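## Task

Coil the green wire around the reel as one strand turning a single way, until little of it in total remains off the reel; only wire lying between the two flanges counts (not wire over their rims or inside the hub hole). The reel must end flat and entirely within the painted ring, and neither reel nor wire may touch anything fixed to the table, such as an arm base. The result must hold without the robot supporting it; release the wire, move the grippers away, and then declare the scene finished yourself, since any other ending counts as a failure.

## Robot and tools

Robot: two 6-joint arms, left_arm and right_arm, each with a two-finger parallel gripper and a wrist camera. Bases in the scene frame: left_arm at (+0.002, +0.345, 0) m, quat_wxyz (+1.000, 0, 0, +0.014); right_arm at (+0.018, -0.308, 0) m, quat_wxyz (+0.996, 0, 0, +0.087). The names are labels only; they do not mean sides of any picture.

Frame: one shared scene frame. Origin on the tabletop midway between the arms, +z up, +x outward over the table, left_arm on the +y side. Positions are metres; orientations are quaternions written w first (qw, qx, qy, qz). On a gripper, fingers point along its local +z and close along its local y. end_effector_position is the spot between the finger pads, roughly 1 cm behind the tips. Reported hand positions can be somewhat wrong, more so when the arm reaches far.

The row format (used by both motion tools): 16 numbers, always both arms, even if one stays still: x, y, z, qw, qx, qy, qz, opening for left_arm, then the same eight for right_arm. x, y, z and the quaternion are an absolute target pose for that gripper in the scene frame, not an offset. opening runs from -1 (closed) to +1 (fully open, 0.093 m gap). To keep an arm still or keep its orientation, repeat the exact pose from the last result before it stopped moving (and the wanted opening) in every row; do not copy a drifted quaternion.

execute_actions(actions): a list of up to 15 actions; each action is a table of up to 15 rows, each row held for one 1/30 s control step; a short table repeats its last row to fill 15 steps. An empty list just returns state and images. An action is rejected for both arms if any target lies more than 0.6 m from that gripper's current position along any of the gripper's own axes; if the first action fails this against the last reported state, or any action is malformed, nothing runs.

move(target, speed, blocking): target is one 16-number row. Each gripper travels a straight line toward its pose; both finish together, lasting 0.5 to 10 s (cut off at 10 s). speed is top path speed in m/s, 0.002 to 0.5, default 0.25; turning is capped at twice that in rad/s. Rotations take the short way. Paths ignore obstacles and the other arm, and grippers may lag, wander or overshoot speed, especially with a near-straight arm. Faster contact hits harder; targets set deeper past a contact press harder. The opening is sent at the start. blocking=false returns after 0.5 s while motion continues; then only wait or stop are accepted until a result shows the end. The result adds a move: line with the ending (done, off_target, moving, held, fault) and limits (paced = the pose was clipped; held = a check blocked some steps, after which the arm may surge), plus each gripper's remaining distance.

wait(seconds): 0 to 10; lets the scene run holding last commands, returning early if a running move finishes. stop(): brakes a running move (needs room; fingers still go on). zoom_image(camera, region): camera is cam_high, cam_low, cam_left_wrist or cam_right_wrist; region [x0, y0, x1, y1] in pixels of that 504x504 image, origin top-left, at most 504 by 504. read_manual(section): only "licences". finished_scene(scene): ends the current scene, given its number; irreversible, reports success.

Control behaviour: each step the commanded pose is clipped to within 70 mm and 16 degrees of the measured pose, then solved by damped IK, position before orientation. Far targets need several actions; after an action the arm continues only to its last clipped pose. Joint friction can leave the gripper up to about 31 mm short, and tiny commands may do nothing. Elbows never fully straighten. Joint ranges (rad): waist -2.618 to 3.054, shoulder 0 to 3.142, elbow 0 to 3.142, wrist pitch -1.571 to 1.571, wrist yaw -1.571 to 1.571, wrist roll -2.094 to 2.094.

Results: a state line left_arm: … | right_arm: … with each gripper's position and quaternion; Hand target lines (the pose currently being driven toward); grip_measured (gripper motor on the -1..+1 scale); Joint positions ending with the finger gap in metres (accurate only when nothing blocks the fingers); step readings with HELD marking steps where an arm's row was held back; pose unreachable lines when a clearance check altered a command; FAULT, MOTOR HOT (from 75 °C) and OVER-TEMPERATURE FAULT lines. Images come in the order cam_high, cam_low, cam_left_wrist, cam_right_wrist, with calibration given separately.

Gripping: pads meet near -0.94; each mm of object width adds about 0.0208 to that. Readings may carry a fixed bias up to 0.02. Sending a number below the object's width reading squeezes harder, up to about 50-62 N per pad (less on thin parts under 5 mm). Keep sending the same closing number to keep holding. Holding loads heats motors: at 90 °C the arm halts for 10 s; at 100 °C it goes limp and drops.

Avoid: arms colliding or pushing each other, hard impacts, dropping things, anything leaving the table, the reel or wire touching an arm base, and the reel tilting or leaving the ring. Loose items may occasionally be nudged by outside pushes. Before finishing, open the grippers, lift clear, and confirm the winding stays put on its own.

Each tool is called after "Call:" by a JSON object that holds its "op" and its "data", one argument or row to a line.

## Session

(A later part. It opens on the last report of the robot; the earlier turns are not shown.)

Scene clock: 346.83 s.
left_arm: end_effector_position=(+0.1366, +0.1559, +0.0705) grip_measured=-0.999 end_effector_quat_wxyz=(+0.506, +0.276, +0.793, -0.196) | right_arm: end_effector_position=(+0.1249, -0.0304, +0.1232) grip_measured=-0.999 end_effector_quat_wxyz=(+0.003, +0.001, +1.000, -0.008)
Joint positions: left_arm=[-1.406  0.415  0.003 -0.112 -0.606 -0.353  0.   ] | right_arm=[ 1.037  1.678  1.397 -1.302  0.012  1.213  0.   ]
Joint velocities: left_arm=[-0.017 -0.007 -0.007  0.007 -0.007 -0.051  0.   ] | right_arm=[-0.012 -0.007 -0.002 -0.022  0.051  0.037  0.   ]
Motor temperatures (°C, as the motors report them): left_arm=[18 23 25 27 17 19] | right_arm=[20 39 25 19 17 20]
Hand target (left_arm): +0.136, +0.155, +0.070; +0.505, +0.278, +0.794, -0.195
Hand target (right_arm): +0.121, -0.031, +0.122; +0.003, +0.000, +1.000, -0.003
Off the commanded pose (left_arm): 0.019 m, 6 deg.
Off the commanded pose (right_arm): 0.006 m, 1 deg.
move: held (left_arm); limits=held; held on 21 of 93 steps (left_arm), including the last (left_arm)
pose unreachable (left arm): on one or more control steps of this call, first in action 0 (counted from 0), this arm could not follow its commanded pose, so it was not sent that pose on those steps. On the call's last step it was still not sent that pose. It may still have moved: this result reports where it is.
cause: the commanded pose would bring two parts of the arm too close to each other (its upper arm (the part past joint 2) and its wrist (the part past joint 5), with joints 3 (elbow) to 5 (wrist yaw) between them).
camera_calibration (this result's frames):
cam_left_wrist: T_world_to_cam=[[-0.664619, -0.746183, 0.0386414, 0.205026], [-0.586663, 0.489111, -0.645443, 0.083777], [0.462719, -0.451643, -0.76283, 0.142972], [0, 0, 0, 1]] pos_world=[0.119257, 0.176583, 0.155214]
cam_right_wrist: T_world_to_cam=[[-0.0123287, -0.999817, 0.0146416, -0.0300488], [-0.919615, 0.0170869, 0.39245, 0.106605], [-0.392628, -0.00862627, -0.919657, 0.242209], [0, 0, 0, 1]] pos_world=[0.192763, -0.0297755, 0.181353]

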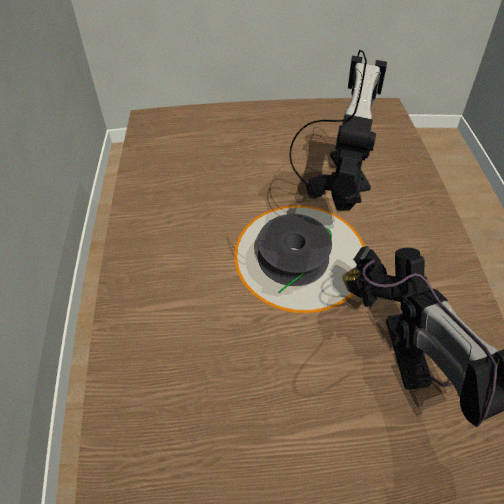

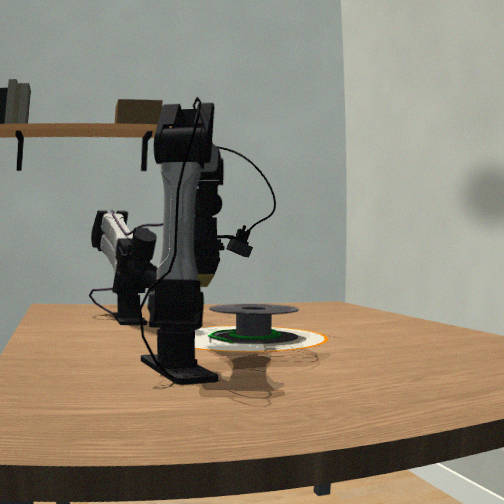

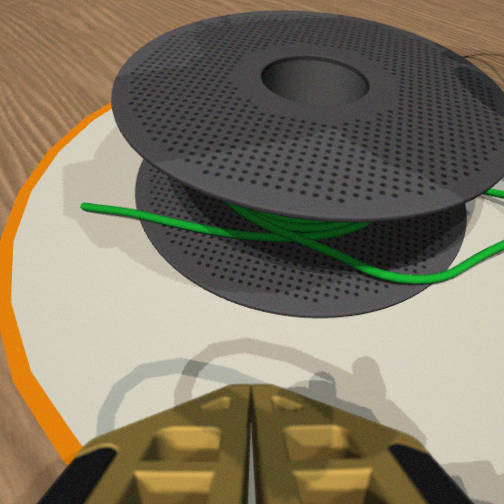

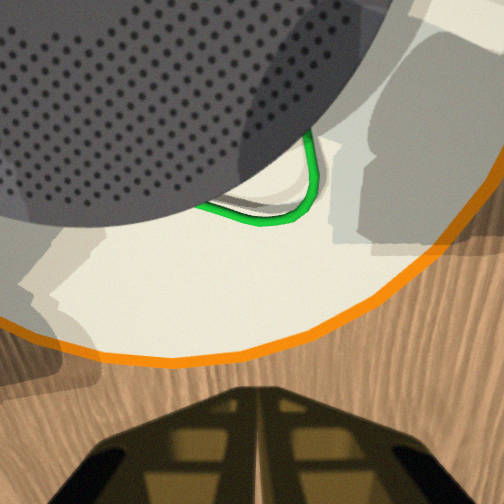

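Call:
{"op": "move", "data": {
  "target": [0.20,0.15,0.07,0.4145,0.5191,0.6764,-0.3181,-1, 0.10,0.05,0.06,0.5220,-0.0372,0.8518,0.0228,-1],
  "speed": 0.25
}}

Scene clock: 352.20 s.
left_arm: end_effector_position=(+0.1940, +0.1495, +0.0713) grip_measured=-0.999 end_effector_quat_wxyz=(+0.419, +0.518, +0.676, -0.315) | right_arm: end_effector_position=(+0.1049, +0.0458, +0.0586) grip_measured=-0.999 end_effector_quat_wxyz=(+0.524, -0.035, +0.851, +0.016)
Joint positions: left_arm=[-0.349  1.12   0.22   0.168  0.832  0.596  0.   ] | right_arm=[ 1.58   2.094  1.287 -0.98   1.091  1.804  0.   ]
Joint velocities: left_arm=[ 0.002  0.002 -0.007 -0.037 -0.051  0.051  0.   ] | right_arm=[-0.017 -0.002 -0.012 -0.051 -0.037 -0.022  0.   ]
Motor temperatures (°C, as the motors report them): left_arm=[18 22 26 27 17 19] | right_arm=[20 38 25 19 17 20]
Hand target (left_arm): +0.197, +0.149, +0.073; +0.417, +0.517, +0.676, -0.319
Hand target (right_arm): +0.103, +0.049, +0.059; +0.530, -0.039, +0.847, +0.016
Off the commanded pose (left_arm): 0.006 m, 1 deg.
Off the commanded pose (right_arm): 0.007 m, 1 deg.
move: done
camera_calibration (this result's frames):
cam_left_wrist: T_world_to_cam=[[-0.973292, -0.229572, 0.000162463, 0.2237], [-0.181711, 0.769949, -0.611686, -0.00180232], [0.140301, -0.595379, -0.791101, 0.200154], [0, 0, 0, 1]] pos_world=[0.189316, 0.17191, 0.157203]
cam_right_wrist: T_world_to_cam=[[0.0721305, -0.997395, -0.00106728, 0.038715], [-0.767405, -0.0548143, -0.638815, 0.160049], [0.637092, 0.0468971, -0.76936, 0.0562188], [0, 0, 0, 1]] pos_world=[0.0842134, 0.0447506, 0.145536]

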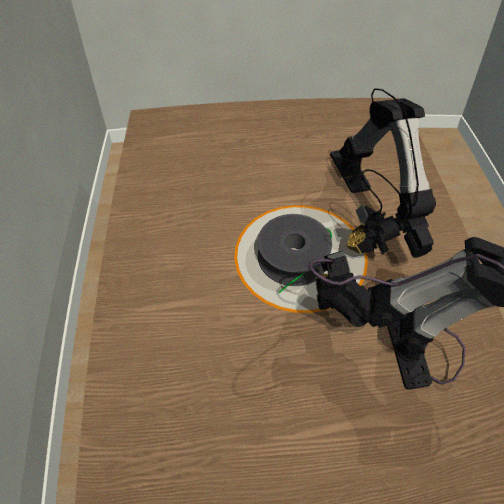

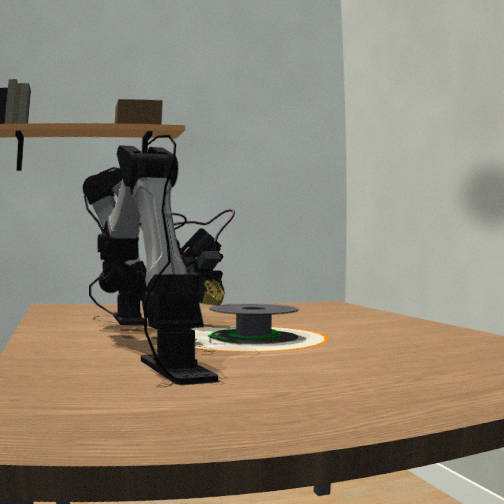

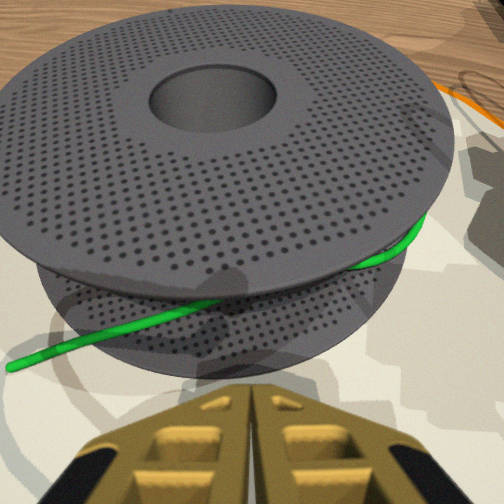

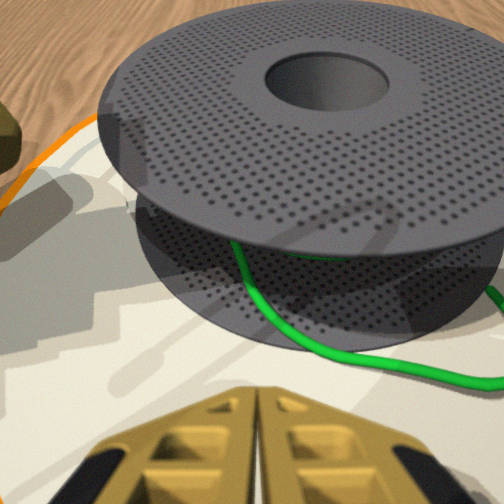

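Call:
{"op": "move", "data": {
  "target": [0.198,0.128,0.033,0.4145,0.5191,0.6764,-0.3181,-1, 0.140,0.068,0.033,0.5220,-0.0372,0.8518,0.0228,-1],
  "speed": 0.12
}}

Call:
{"op": "move", "data": {
  "target": [0.208,0.098,0.032,0.4145,0.5191,0.6764,-0.3181,-1, 0.180,0.066,0.032,0.5220,-0.0372,0.8518,0.0228,-1],
  "speed": 0.08
}}

Scene clock: 354.40 s.
left_arm: end_effector_position=(+0.2010, +0.1280, +0.0408) grip_measured=-0.999 end_effector_quat_wxyz=(+0.420, +0.521, +0.672, -0.318) | right_arm: end_effector_position=(+0.1365, +0.0737, +0.0401) grip_measured=-0.999 end_effector_quat_wxyz=(+0.519, -0.033, +0.854, +0.034)
Joint positions: left_arm=[-0.446  1.425  0.178  0.58   0.769  0.512  0.   ] | right_arm=[ 1.481  2.125  1.266 -0.671  1.093  1.554  0.   ]
Joint velocities: left_arm=[ 0.012 -0.007  0.012  0.022 -0.007 -0.022  0.   ] | right_arm=[-0.017  0.002 -0.017  0.037  0.022 -0.051  0.   ]
Motor temperatures (°C, as the motors report them): left_arm=[18 22 26 27 17 19] | right_arm=[20 38 25 19 18 20]
Hand target (left_arm): +0.197, +0.129, +0.034; +0.414, +0.520, +0.677, -0.318
Hand target (right_arm): +0.140, +0.068, +0.032; +0.520, -0.038, +0.853, +0.023
Off the commanded pose (left_arm): 0.008 m, 1 deg.
Off the commanded pose (right_arm): 0.010 m, 1 deg.
move: done
camera_calibration (this result's frames):
cam_left_wrist: T_world_to_cam=[[-0.975755, -0.218866, -0.000589686, 0.224776], [-0.172009, 0.768519, -0.616273, -0.00417902], [0.135334, -0.601229, -0.787533, 0.163895], [0, 0, 0, 1]] pos_world=[0.196427, 0.150946, 0.12663]
cam_right_wrist: T_world_to_cam=[[0.0875203, -0.995563, -0.0345484, 0.0633604], [-0.774666, -0.046215, -0.630679, 0.173997], [0.626285, 0.0819607, -0.775274, 0.019697], [0, 0, 0, 1]] pos_world=[0.116908, 0.0695062, 0.127196]

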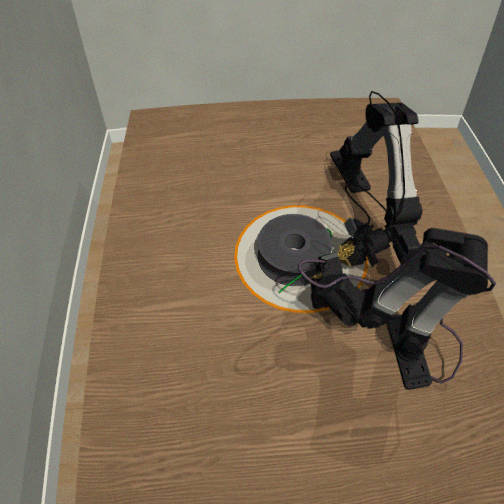

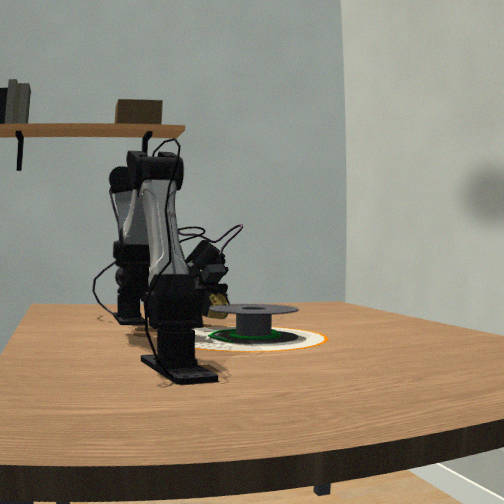

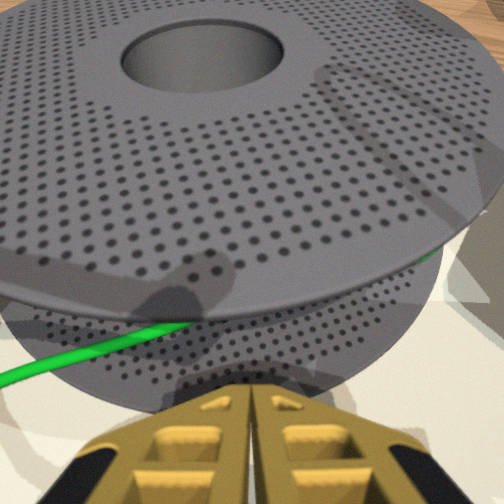

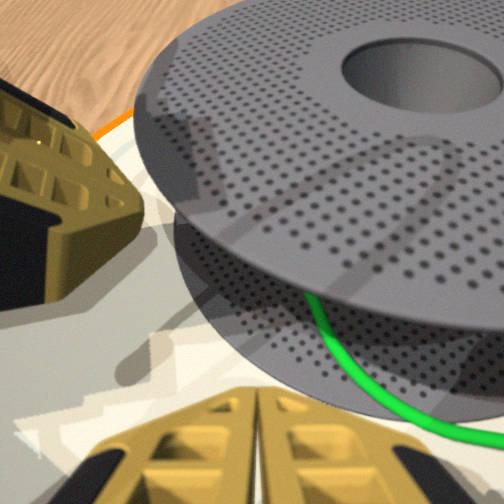

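Scene clock: 355.47 s.
left_arm: end_effector_position=(+0.2011, +0.1035, +0.0298) grip_measured=-0.999 end_effector_quat_wxyz=(+0.405, +0.519, +0.680, -0.321) | right_arm: end_effector_position=(+0.1767, +0.0692, +0.0298) grip_measured=-0.999 end_effector_quat_wxyz=(+0.522, -0.041, +0.852, +0.020)
Joint positions: left_arm=[-0.565  1.554  0.211  0.705  0.676  0.417  0.   ] | right_arm=[ 1.373  2.109  1.173 -0.424  1.088  1.323  0.   ]
Joint velocities: left_arm=[ 0.002 -0.007 -0.012  0.051 -0.007  0.007  0.   ] | right_arm=[-0.012 -0.002  0.002  0.007 -0.007 -0.095  0.   ]
Motor temperatures (°C, as the motors report them): left_arm=[18 22 26 28 17 19] | right_arm=[20 39 25 19 18 20]
Hand target (left_arm): +0.207, +0.099, +0.032; +0.414, +0.520, +0.677, -0.318
Hand target (right_arm): +0.179, +0.066, +0.031; +0.520, -0.037, +0.853, +0.023
Off the commanded pose (left_arm): 0.009 m, 1 deg.
Off the commanded pose (right_arm): 0.005 m, 1 deg.
move: done
camera_calibration (this result's frames):
cam_left_wrist: T_world_to_cam=[[-0.975658, -0.217854, 0.0251165, 0.218553], [-0.189217, 0.778397, -0.598577, 0.00976653], [0.110852, -0.588759, -0.800671, 0.144557], [0, 0, 0, 1]] pos_world=[0.199056, 0.12512, 0.1161]
cam_right_wrist: T_world_to_cam=[[0.0860906, -0.996287, -0.000492216, 0.0542975], [-0.768326, -0.0660776, -0.636638, 0.198891], [0.634242, 0.0551867, -0.771162, -0.0127661], [0, 0, 0, 1]] pos_world=[0.156236, 0.0679426, 0.116804]

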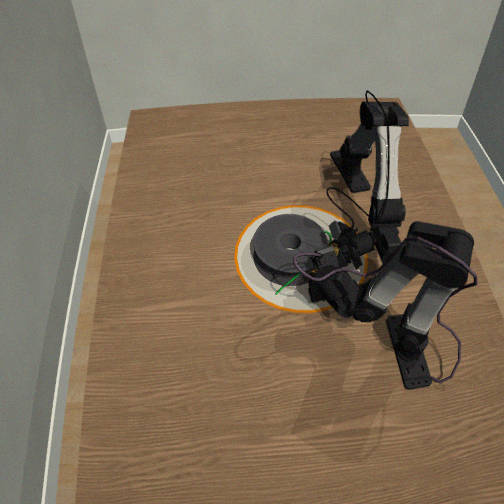

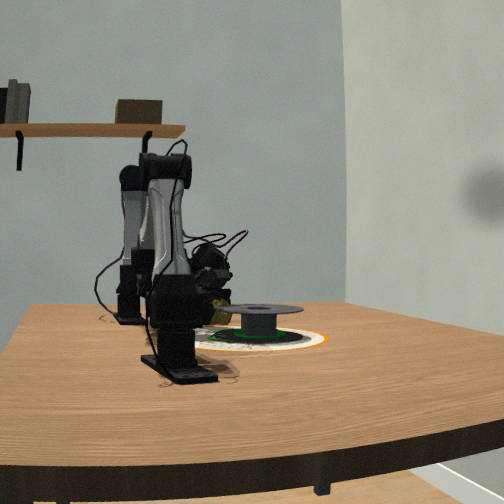

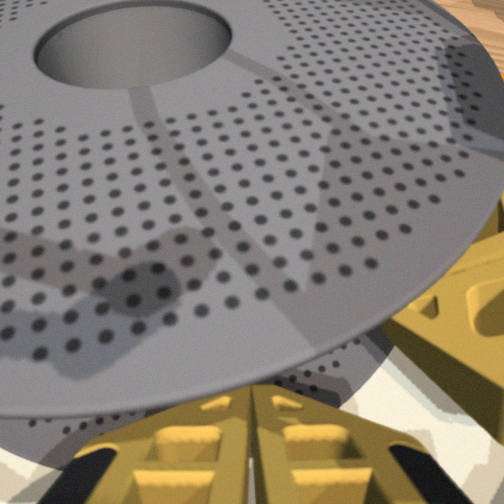

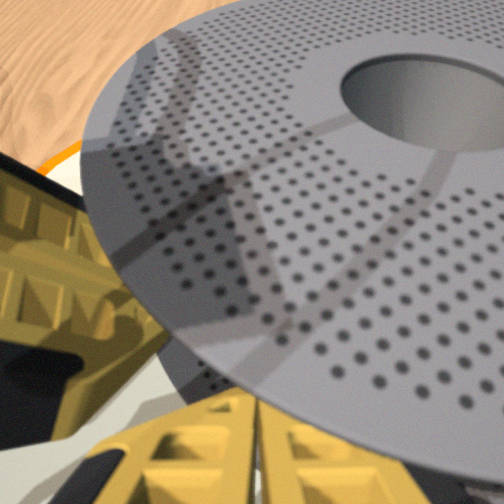

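Call:
{"op": "move", "data": {
  "target": [0.212,0.090,0.012,0.4145,0.5191,0.6764,-0.3181,-1, 0.182,0.064,0.010,0.5220,-0.0372,0.8518,0.0228,-1],
  "speed": 0.05
}}

Scene clock: 356.83 s.
left_arm: end_effector_position=(+0.2065, +0.0922, +0.0164) grip_measured=-0.999 end_effector_quat_wxyz=(+0.414, +0.522, +0.671, -0.326) | right_arm: end_effector_position=(+0.1787, +0.0721, +0.0255) grip_measured=-0.999 end_effector_quat_wxyz=(+0.525, -0.029, +0.850, +0.041)
Joint positions: left_arm=[-0.59   1.732  0.225  0.904  0.67   0.398  0.   ] | right_arm=[ 1.368  2.109  1.139 -0.326  1.088  1.306  0.   ]
Joint velocities: left_arm=[-0.012  0.012 -0.012 -0.022  0.007  0.007  0.   ] | right_arm=[-0.022 -0.007 -0.012  0.037  0.007  0.081  0.   ]
Motor temperatures (°C, as the motors report them): left_arm=[18 22 26 28 16 19] | right_arm=[20 39 25 19 18 20]
Hand target (left_arm): +0.212, +0.090, +0.013; +0.414, +0.519, +0.676, -0.318
Hand target (right_arm): +0.182, +0.063, +0.010; +0.522, -0.037, +0.852, +0.023
Off the commanded pose (left_arm): 0.007 m, 1 deg.
Off the commanded pose (right_arm): 0.018 m, 2 deg.
move: off_target (right_arm)
camera_calibration (this result's frames):
cam_left_wrist: T_world_to_cam=[[-0.978447, -0.20596, 0.0148677, 0.221414], [-0.171154, 0.768598, -0.616412, 0.00898639], [0.115529, -0.605671, -0.787284, 0.126913], [0, 0, 0, 1]] pos_world=[0.203518, 0.115563, 0.102164]
cam_right_wrist: T_world_to_cam=[[0.0890999, -0.994861, -0.0480964, 0.0575748], [-0.766107, -0.0375939, -0.641613, 0.195543], [0.636508, 0.0940146, -0.765519, -0.0208371], [0, 0, 0, 1]] pos_world=[0.15794, 0.0665891, 0.112281]

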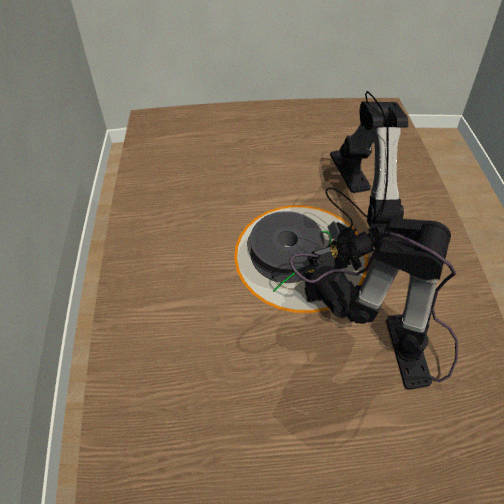

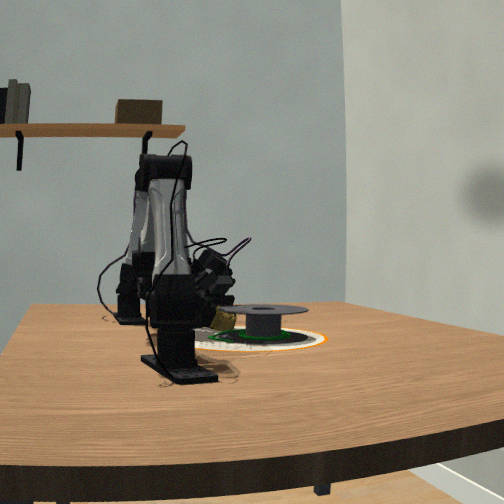

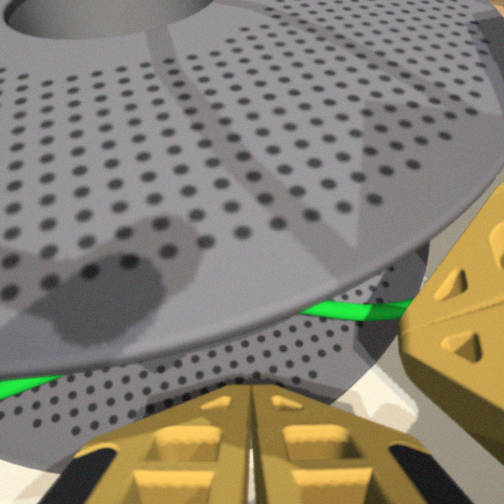

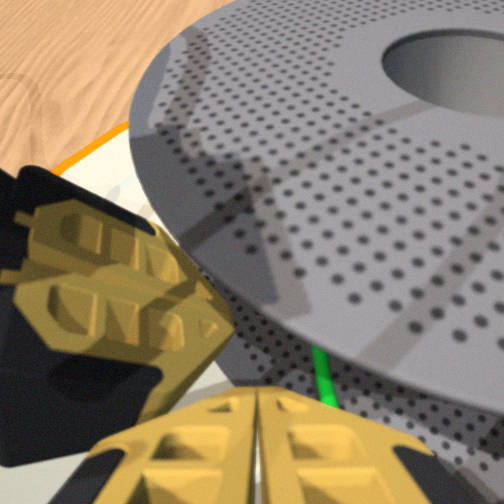

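Call:
{"op": "zoom_image", "data": {
  "camera": "cam_high",
  "region": [230, 200, 370, 310]
}}

Region (230, 200, 370, 310) of cam_high's 504x504 image, scaled by 3.600, with more detail than that image has; it fills the top 396 rows of this view, and the rest is white.

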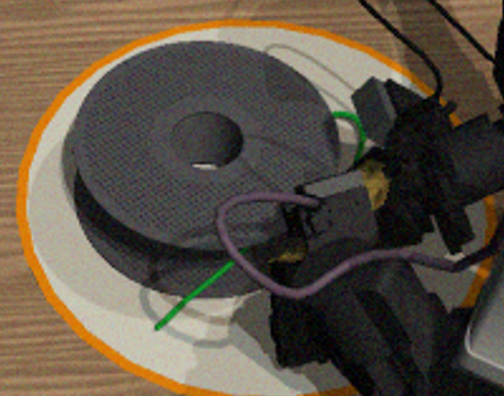

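Call:
{"op": "move", "data": {
  "target": [0.212,0.088,0.011,0.4145,0.5191,0.6764,-0.3181,-1, 0.190,0.056,0.020,0.5220,-0.0372,0.8518,0.0228,-1],
  "speed": 0.05
}}

Scene clock: 359.43 s.
left_arm: end_effector_position=(+0.2071, +0.0904, +0.0163) grip_measured=-0.999 end_effector_quat_wxyz=(+0.417, +0.521, +0.669, -0.326) | right_arm: end_effector_position=(+0.1879, +0.0590, +0.0174) grip_measured=-0.999 end_effector_quat_wxyz=(+0.525, -0.041, +0.850, +0.017)
Joint positions: left_arm=[-0.597  1.746  0.225  0.929  0.664  0.392  0.   ] | right_arm=[ 1.343  2.109  1.097 -0.296  1.088  1.261  0.   ]
Joint velocities: left_arm=[-0.002 -0.007  0.042 -0.125  0.007  0.007  0.   ] | right_arm=[ 0.002 -0.002 -0.012 -0.007 -0.066 -0.081  0.   ]
Motor temperatures (°C, as the motors report them): left_arm=[18 22 26 28 16 19] | right_arm=[20 39 25 19 18 20]
Hand target (left_arm): +0.212, +0.088, +0.011; +0.414, +0.519, +0.676, -0.318
Hand target (right_arm): +0.190, +0.056, +0.020; +0.521, -0.037, +0.852, +0.022
Off the commanded pose (left_arm): 0.008 m, 1 deg.
Off the commanded pose (right_arm): 0.005 m, 1 deg.
move: done
camera_calibration (this result's frames):
cam_left_wrist: T_world_to_cam=[[-0.978278, -0.207073, 0.00960138, 0.221713], [-0.168168, 0.76569, -0.620837, 0.0101727], [0.121207, -0.608966, -0.783881, 0.12477], [0, 0, 0, 1]] pos_world=[0.203484, 0.114102, 0.101992]
cam_right_wrist: T_world_to_cam=[[0.0837747, -0.996477, 0.00387251, 0.0435286], [-0.764222, -0.0667418, -0.641491, 0.198217], [0.639489, 0.0507812, -0.767121, -0.029662], [0, 0, 0, 1]] pos_world=[0.166803, 0.0581109, 0.104231]

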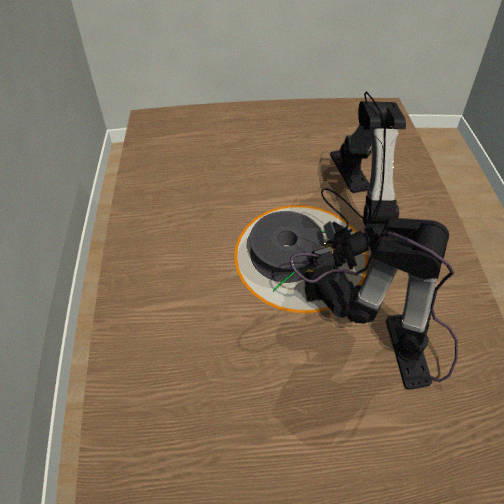

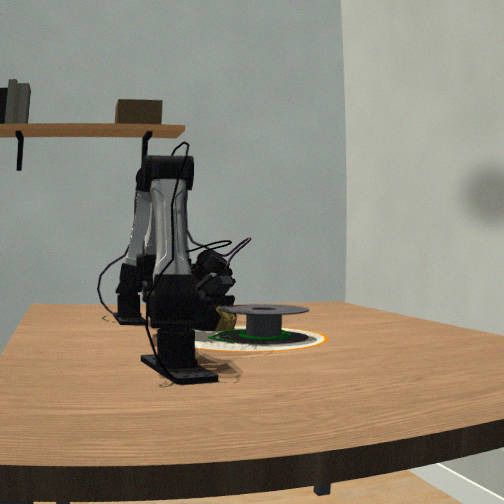

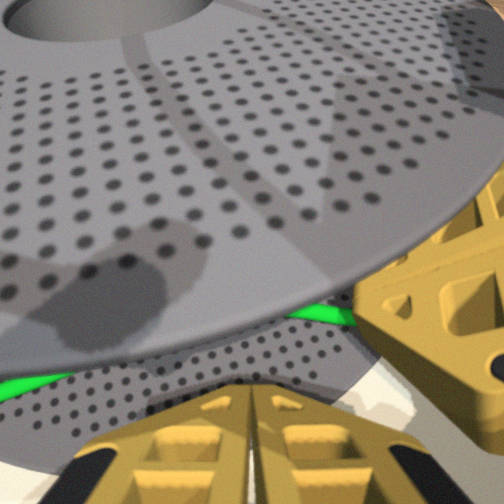

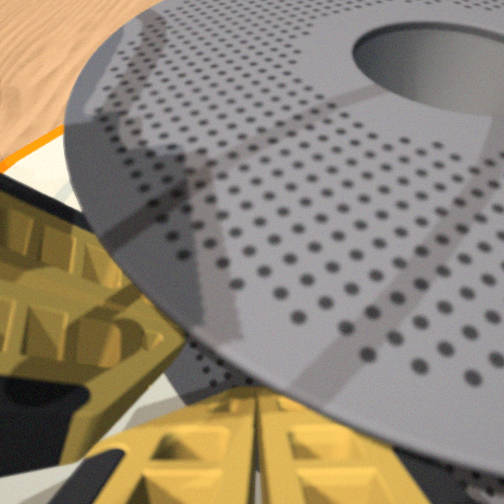

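Call:
{"op": "move", "data": {
  "target": [0.212,0.088,0.011,0.4145,0.5191,0.6764,-0.3181,-1, 0.190,0.058,0.009,0.5220,-0.0372,0.8518,0.0228,-1],
  "speed": 0.04
}}

Scene clock: 361.23 s.
left_arm: end_effector_position=(+0.2072, +0.0904, +0.0164) grip_measured=-0.999 end_effector_quat_wxyz=(+0.417, +0.521, +0.669, -0.326) | right_arm: end_effector_position=(+0.1882, +0.0645, +0.0190) grip_measured=-0.999 end_effector_quat_wxyz=(+0.527, -0.032, +0.849, +0.032)
Joint positions: left_arm=[-0.597  1.746  0.225  0.93   0.663  0.391  0.   ] | right_arm=[ 1.343  2.109  1.097 -0.258  1.088  1.257  0.   ]
Joint velocities: left_arm=[-0.017  0.007 -0.007 -0.022  0.022 -0.007  0.   ] | right_arm=[-0.007 -0.002  0.012  0.066 -0.066  0.051  0.   ]
Motor temperatures (°C, as the motors report them): left_arm=[18 22 26 28 16 19] | right_arm=[20 39 25 19 18 20]
Hand target (left_arm): +0.212, +0.088, +0.011; +0.415, +0.519, +0.676, -0.318
Hand target (right_arm): +0.190, +0.058, +0.009; +0.522, -0.037, +0.852, +0.023
Off the commanded pose (left_arm): 0.008 m, 1 deg.
Off the commanded pose (right_arm): 0.012 m, 1 deg.
move: off_target (right_arm)
camera_calibration (this result's frames):
cam_left_wrist: T_world_to_cam=[[-0.978179, -0.207546, 0.00952262, 0.221826], [-0.168474, 0.76554, -0.620938, 0.0102928], [0.121583, -0.608993, -0.783802, 0.124717], [0, 0, 0, 1]] pos_world=[0.203556, 0.114111, 0.102032]
cam_right_wrist: T_world_to_cam=[[0.0853305, -0.995876, -0.0308273, 0.049369], [-0.76262, -0.0453704, -0.645254, 0.198246], [0.641194, 0.0785694, -0.763346, -0.0310869], [0, 0, 0, 1]] pos_world=[0.166906, 0.0606024, 0.105711]

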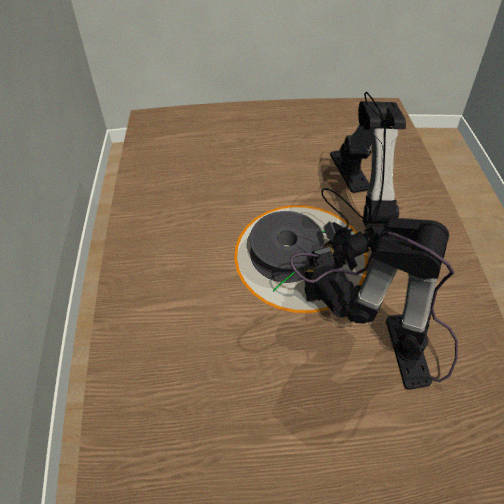

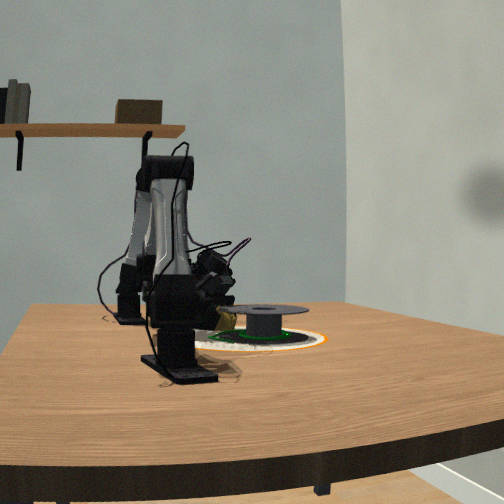

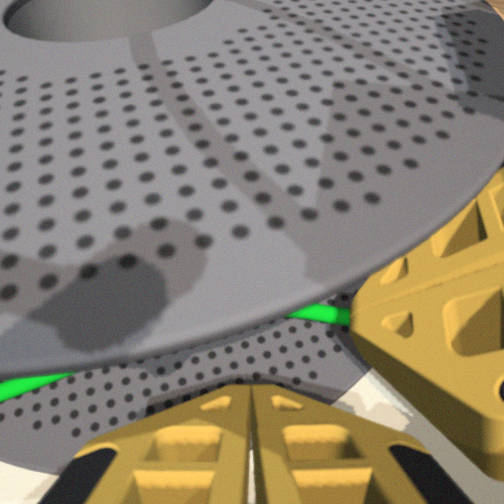

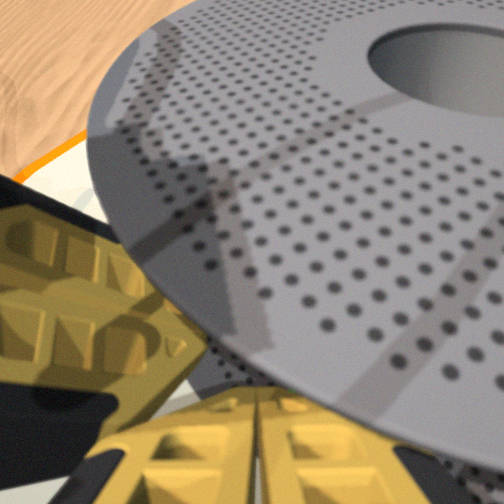

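Call:
{"op": "move", "data": {
  "target": [0.254,0.090,0.011,0.3695,0.6029,0.6029,-0.3695,-1, 0.190,0.058,0.009,0.5220,-0.0372,0.8518,0.0228,-1],
  "speed": 0.05
}}

Call:
{"op": "zoom_image", "data": {
  "camera": "cam_high",
  "region": [230, 200, 370, 310]
}}

Scene clock: 364.90 s.
left_arm: end_effector_position=(+0.2506, +0.0866, +0.0176) grip_measured=-0.999 end_effector_quat_wxyz=(+0.379, +0.604, +0.596, -0.369) | right_arm: end_effector_position=(+0.1882, +0.0649, +0.0191) grip_measured=-0.999 end_effector_quat_wxyz=(+0.527, -0.032, +0.849, +0.033)
Joint positions: left_arm=[-0.435  1.858  0.578  0.396  0.964  0.807  0.   ] | right_arm=[ 1.343  2.109  1.097 -0.255  1.088  1.257  0.   ]
Joint velocities: left_arm=[-0.012 -0.007 -0.002 -0.095 -0.022  0.007  0.   ] | right_arm=[-0.002 -0.002 -0.002 -0.022 -0.037 -0.051  0.   ]
Motor temperatures (°C, as the motors report them): left_arm=[18 22 26 28 16 19] | right_arm=[20 39 24 19 18 20]
Hand target (left_arm): +0.254, +0.089, +0.012; +0.371, +0.601, +0.603, -0.370
Hand target (right_arm): +0.190, +0.058, +0.009; +0.522, -0.037, +0.852, +0.023
Off the commanded pose (left_arm): 0.008 m, 1 deg.
Off the commanded pose (right_arm): 0.012 m, 2 deg.
move: off_target (right_arm)
camera_calibration (this result's frames):
cam_left_wrist: T_world_to_cam=[[-0.999141, 0.0402216, -0.00994482, 0.247628], [0.0377347, 0.78424, -0.619309, -0.0320083], [-0.0171104, -0.619152, -0.785085, 0.153763], [0, 0, 0, 1]] pos_world=[0.251254, 0.110345, 0.103357]
cam_right_wrist: T_world_to_cam=[[0.0855045, -0.995787, -0.0331283, 0.049762], [-0.762496, -0.0439981, -0.645495, 0.19825], [0.641318, 0.0804529, -0.763045, -0.03119], [0, 0, 0, 1]] pos_world=[0.166913, 0.0607843, 0.105819]

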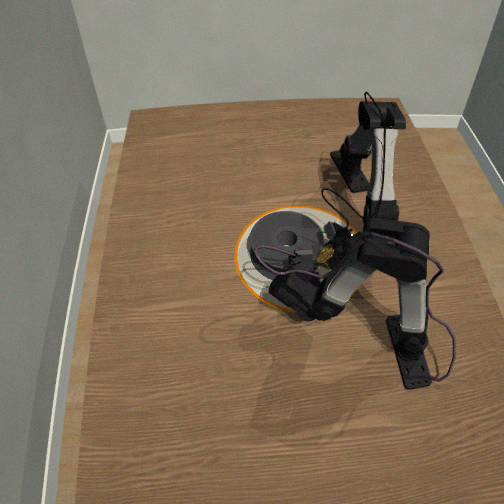

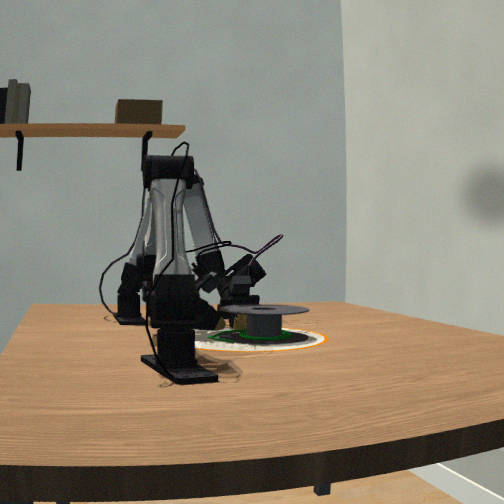

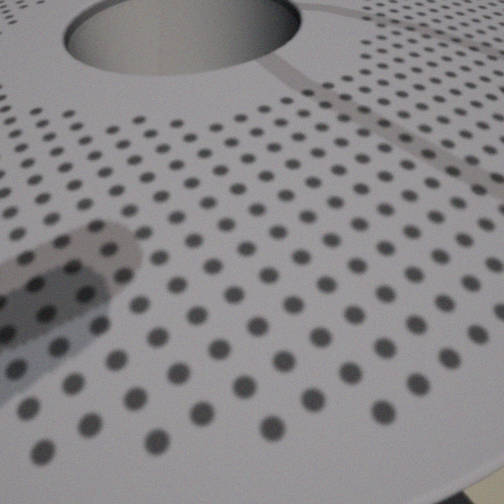

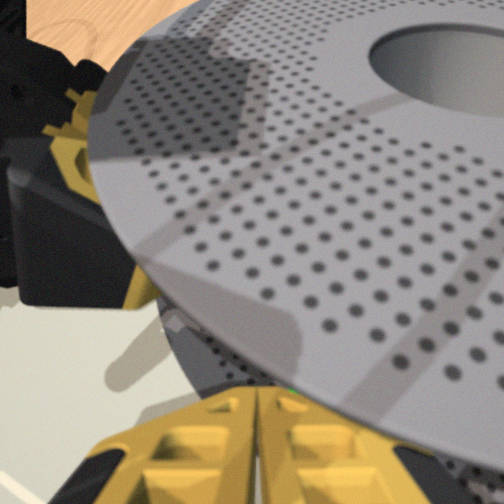

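Region (230, 200, 370, 310) of cam_high's 504x504 image, scaled by 3.600, with more detail than that image has; it fills the top 396 rows of this view, and the rest is white.

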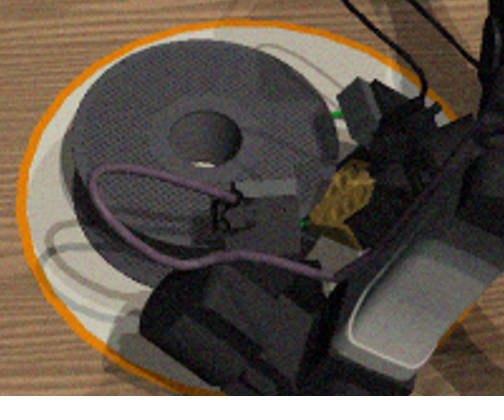

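Call:
{"op": "move", "data": {
  "target": [0.302,0.084,0.011,0.3181,0.6764,0.5191,-0.4145,-1, 0.190,0.058,0.009,0.5220,-0.0372,0.8518,0.0228,-1],
  "speed": 0.05
}}

Call:
{"op": "zoom_image", "data": {
  "camera": "cam_high",
  "region": [210, 190, 370, 330]
}}

Scene clock: 369.97 s.
left_arm: end_effector_position=(+0.2990, +0.0776, +0.0232) grip_measured=-0.999 end_effector_quat_wxyz=(+0.332, +0.674, +0.509, -0.420) | right_arm: end_effector_position=(+0.1882, +0.0649, +0.0191) grip_measured=-0.999 end_effector_quat_wxyz=(+0.527, -0.032, +0.849, +0.033)
Joint positions: left_arm=[-0.37   2.117  1.131 -0.401  1.121  1.39   0.   ] | right_arm=[ 1.343  2.109  1.097 -0.255  1.088  1.257  0.   ]
Joint velocities: left_arm=[-0.007 -0.012  0.007 -0.139  0.051  0.037  0.   ] | right_arm=[-0.002  0.017 -0.007 -0.037 -0.007 -0.11   0.   ]
Motor temperatures (°C, as the motors report them): left_arm=[18 22 26 27 16 19] | right_arm=[20 39 24 19 18 20]
Hand target (left_arm): +0.302, +0.083, +0.012; +0.320, +0.675, +0.521, -0.414
Hand target (right_arm): +0.190, +0.058, +0.009; +0.522, -0.037, +0.852, +0.023
Off the commanded pose (left_arm): 0.014 m, 2 deg.
Off the commanded pose (right_arm): 0.012 m, 2 deg.
move: off_target (left_arm, right_arm)
camera_calibration (this result's frames):
cam_left_wrist: T_world_to_cam=[[-0.954599, 0.297634, -0.0124201, 0.263222], [0.238482, 0.738567, -0.630592, -0.0795656], [-0.178512, -0.604924, -0.776015, 0.200373], [0, 0, 0, 1]] pos_world=[0.306016, 0.101631, 0.108588]
cam_right_wrist: T_world_to_cam=[[0.0855045, -0.995787, -0.0331283, 0.049762], [-0.762496, -0.0439981, -0.645495, 0.19825], [0.641318, 0.0804529, -0.763045, -0.03119], [0, 0, 0, 1]] pos_world=[0.166913, 0.0607843, 0.105819]

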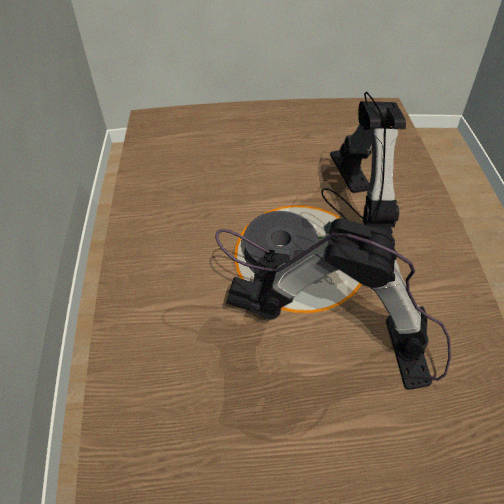

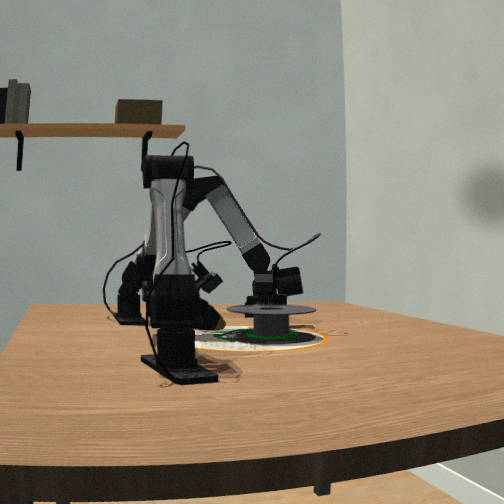

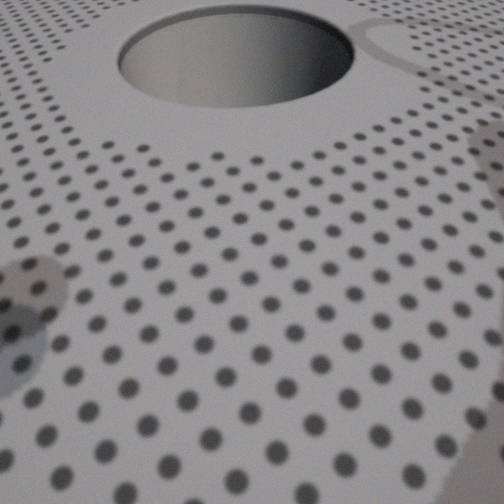

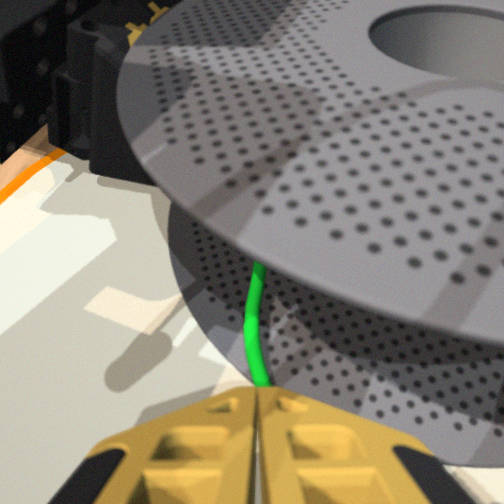

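Region (210, 190, 370, 330) of cam_high's 504x504 image, scaled by 3.150, with more detail than that image has; it fills the top 441 rows of this view, and the rest is white.

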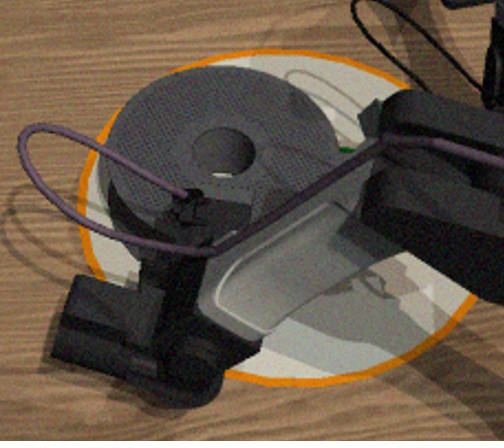

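Call:
{"op": "move", "data": {
  "target": [0.315,0.135,0.035,0.3181,0.6764,0.5191,-0.4145,-1, 0.190,0.058,0.009,0.5220,-0.0372,0.8518,0.0228,-1],
  "speed": 0.1
}}

Scene clock: 371.77 s.
left_arm: end_effector_position=(+0.3140, +0.1327, +0.0382) grip_measured=-0.999 end_effector_quat_wxyz=(+0.326, +0.675, +0.517, -0.413) | right_arm: end_effector_position=(+0.1882, +0.0649, +0.0191) grip_measured=-0.999 end_effector_quat_wxyz=(+0.527, -0.032, +0.849, +0.033)
Joint positions: left_arm=[-0.214  2.136  1.26  -0.82   1.105  1.725  0.   ] | right_arm=[ 1.343  2.109  1.097 -0.255  1.088  1.257  0.   ]
Joint velocities: left_arm=[-0.007  0.002  0.002 -0.037 -0.066  0.051  0.   ] | right_arm=[-0.007  0.002 -0.007 -0.037 -0.022  0.007  0.   ]
Motor temperatures (°C, as the motors report them): left_arm=[18 23 26 27 17 19] | right_arm=[20 39 24 19 18 20]
Hand target (left_arm): +0.316, +0.134, +0.035; +0.320, +0.676, +0.520, -0.413
Hand target (right_arm): +0.190, +0.058, +0.009; +0.522, -0.037, +0.852, +0.023
Off the commanded pose (left_arm): 0.004 m, 1 deg.
Off the commanded pose (right_arm): 0.012 m, 2 deg.
move: off_target (right_arm)
camera_calibration (this result's frames):
cam_left_wrist: T_world_to_cam=[[-0.95727, 0.289154, -0.00482753, 0.263002], [0.230837, 0.75394, -0.615052, -0.11459], [-0.174205, -0.589885, -0.788472, 0.245074], [0, 0, 0, 1]] pos_world=[0.320908, 0.154911, 0.124025]
cam_right_wrist: T_world_to_cam=[[0.0855045, -0.995787, -0.0331283, 0.049762], [-0.762496, -0.0439981, -0.645495, 0.19825], [0.641318, 0.0804529, -0.763045, -0.03119], [0, 0, 0, 1]] pos_world=[0.166913, 0.0607843, 0.105819]

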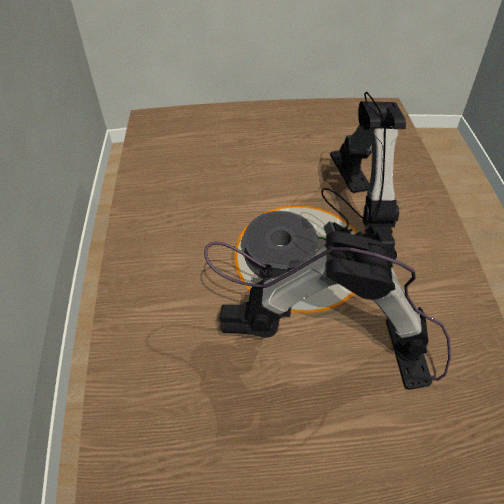

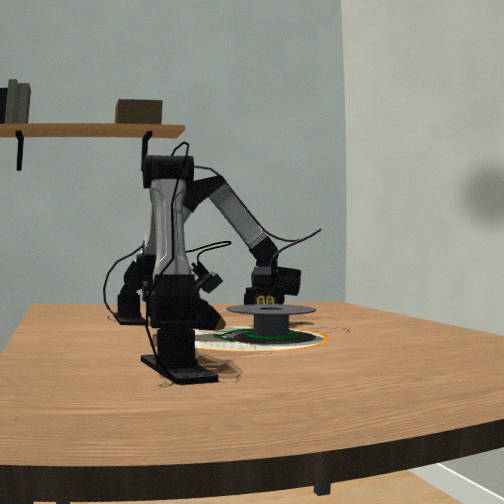

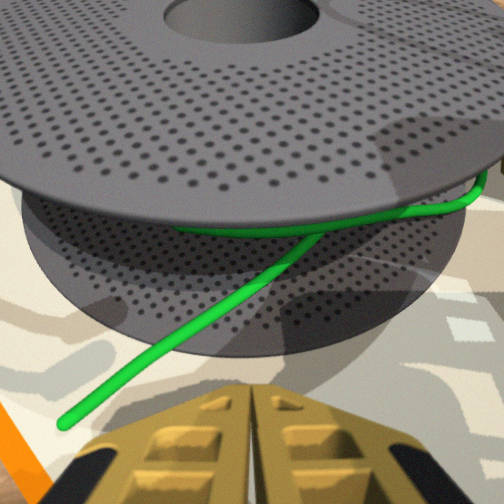

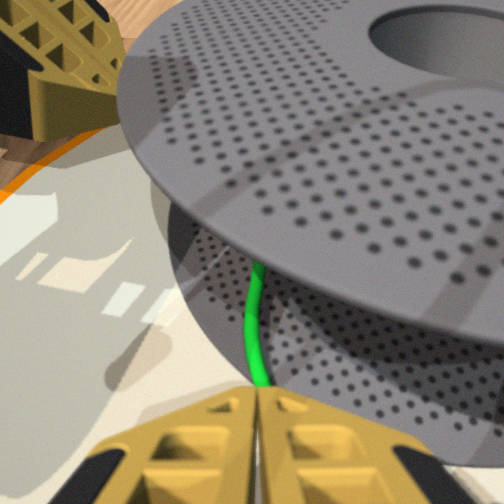

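Call:
{"op": "move", "data": {
  "target": [0.345,0.125,0.10,0,-0.1478,0.9890,0,-0.4, 0.13,0.03,0.09,0.5220,-0.0372,0.8518,0.0228,-1],
  "speed": 0.2
}}

Scene clock: 390.10 s.
left_arm: end_effector_position=(+0.3449, +0.1261, +0.1005) grip_measured=-0.402 end_effector_quat_wxyz=(+0.003, -0.149, +0.989, -0.010) | right_arm: end_effector_position=(+0.1338, +0.0256, +0.0810) grip_measured=-0.999 end_effector_quat_wxyz=(+0.521, -0.040, +0.853, +0.008)
Joint positions: left_arm=[-0.59   2.086  1.844 -1.312  0.011 -0.862  0.026] | right_arm=[ 1.502  1.937  1.164 -0.879  1.094  1.631  0.   ]
Joint velocities: left_arm=[-0.007 -0.012 -0.002 -0.037  0.022 -0.007  0.001] | right_arm=[-0.002 -0.022  0.012  0.095 -0.022  0.037  0.   ]
Motor temperatures (°C, as the motors report them): left_arm=[18 26 27 25 17 19] | right_arm=[20 40 24 19 18 20]
Hand target (left_arm): +0.344, +0.125, +0.098; +0.000, -0.148, +0.989, +0.001
Hand target (right_arm): +0.131, +0.031, +0.092; +0.524, -0.036, +0.850, +0.022
Off the commanded pose (left_arm): 0.001 m, 1 deg.
Off the commanded pose (right_arm): 0.011 m, 2 deg.
move: off_target (right_arm)
camera_calibration (this result's frames):
cam_left_wrist: T_world_to_cam=[[0.285392, -0.956692, 0.0573736, 0.017012], [-0.872795, -0.2347, 0.427954, 0.322064], [-0.395955, -0.17221, -0.901978, 0.330938], [0, 0, 0, 1]] pos_world=[0.407278, 0.148854, 0.159694]
cam_right_wrist: T_world_to_cam=[[0.0732193, -0.997155, 0.0178891, 0.0148078], [-0.7712, -0.0679831, -0.632952, 0.19579], [0.632368, 0.0325483, -0.773984, 0.0573449], [0, 0, 0, 1]] pos_world=[0.113646, 0.0262096, 0.168045]

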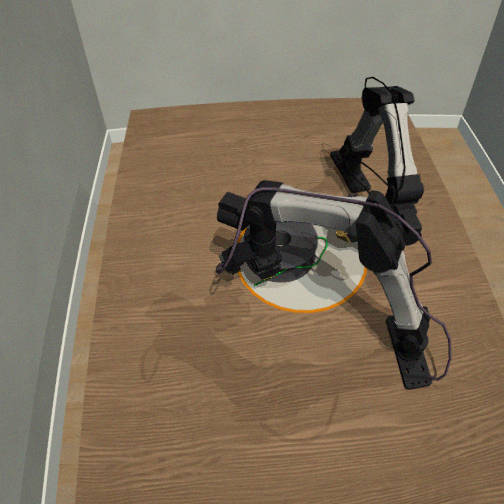

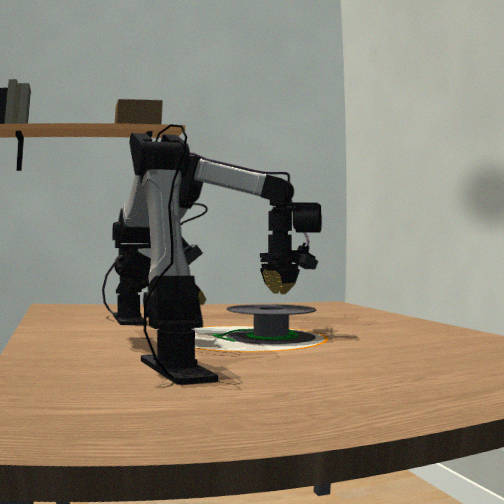

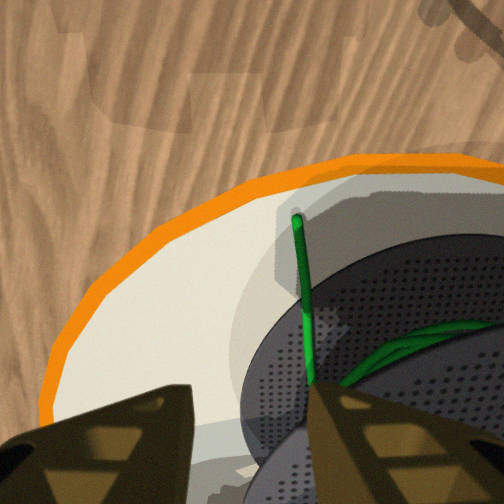

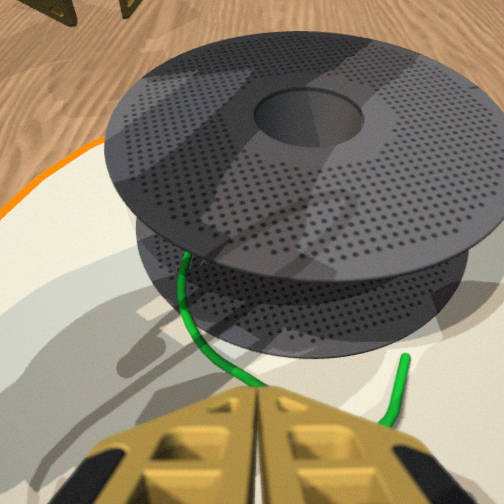

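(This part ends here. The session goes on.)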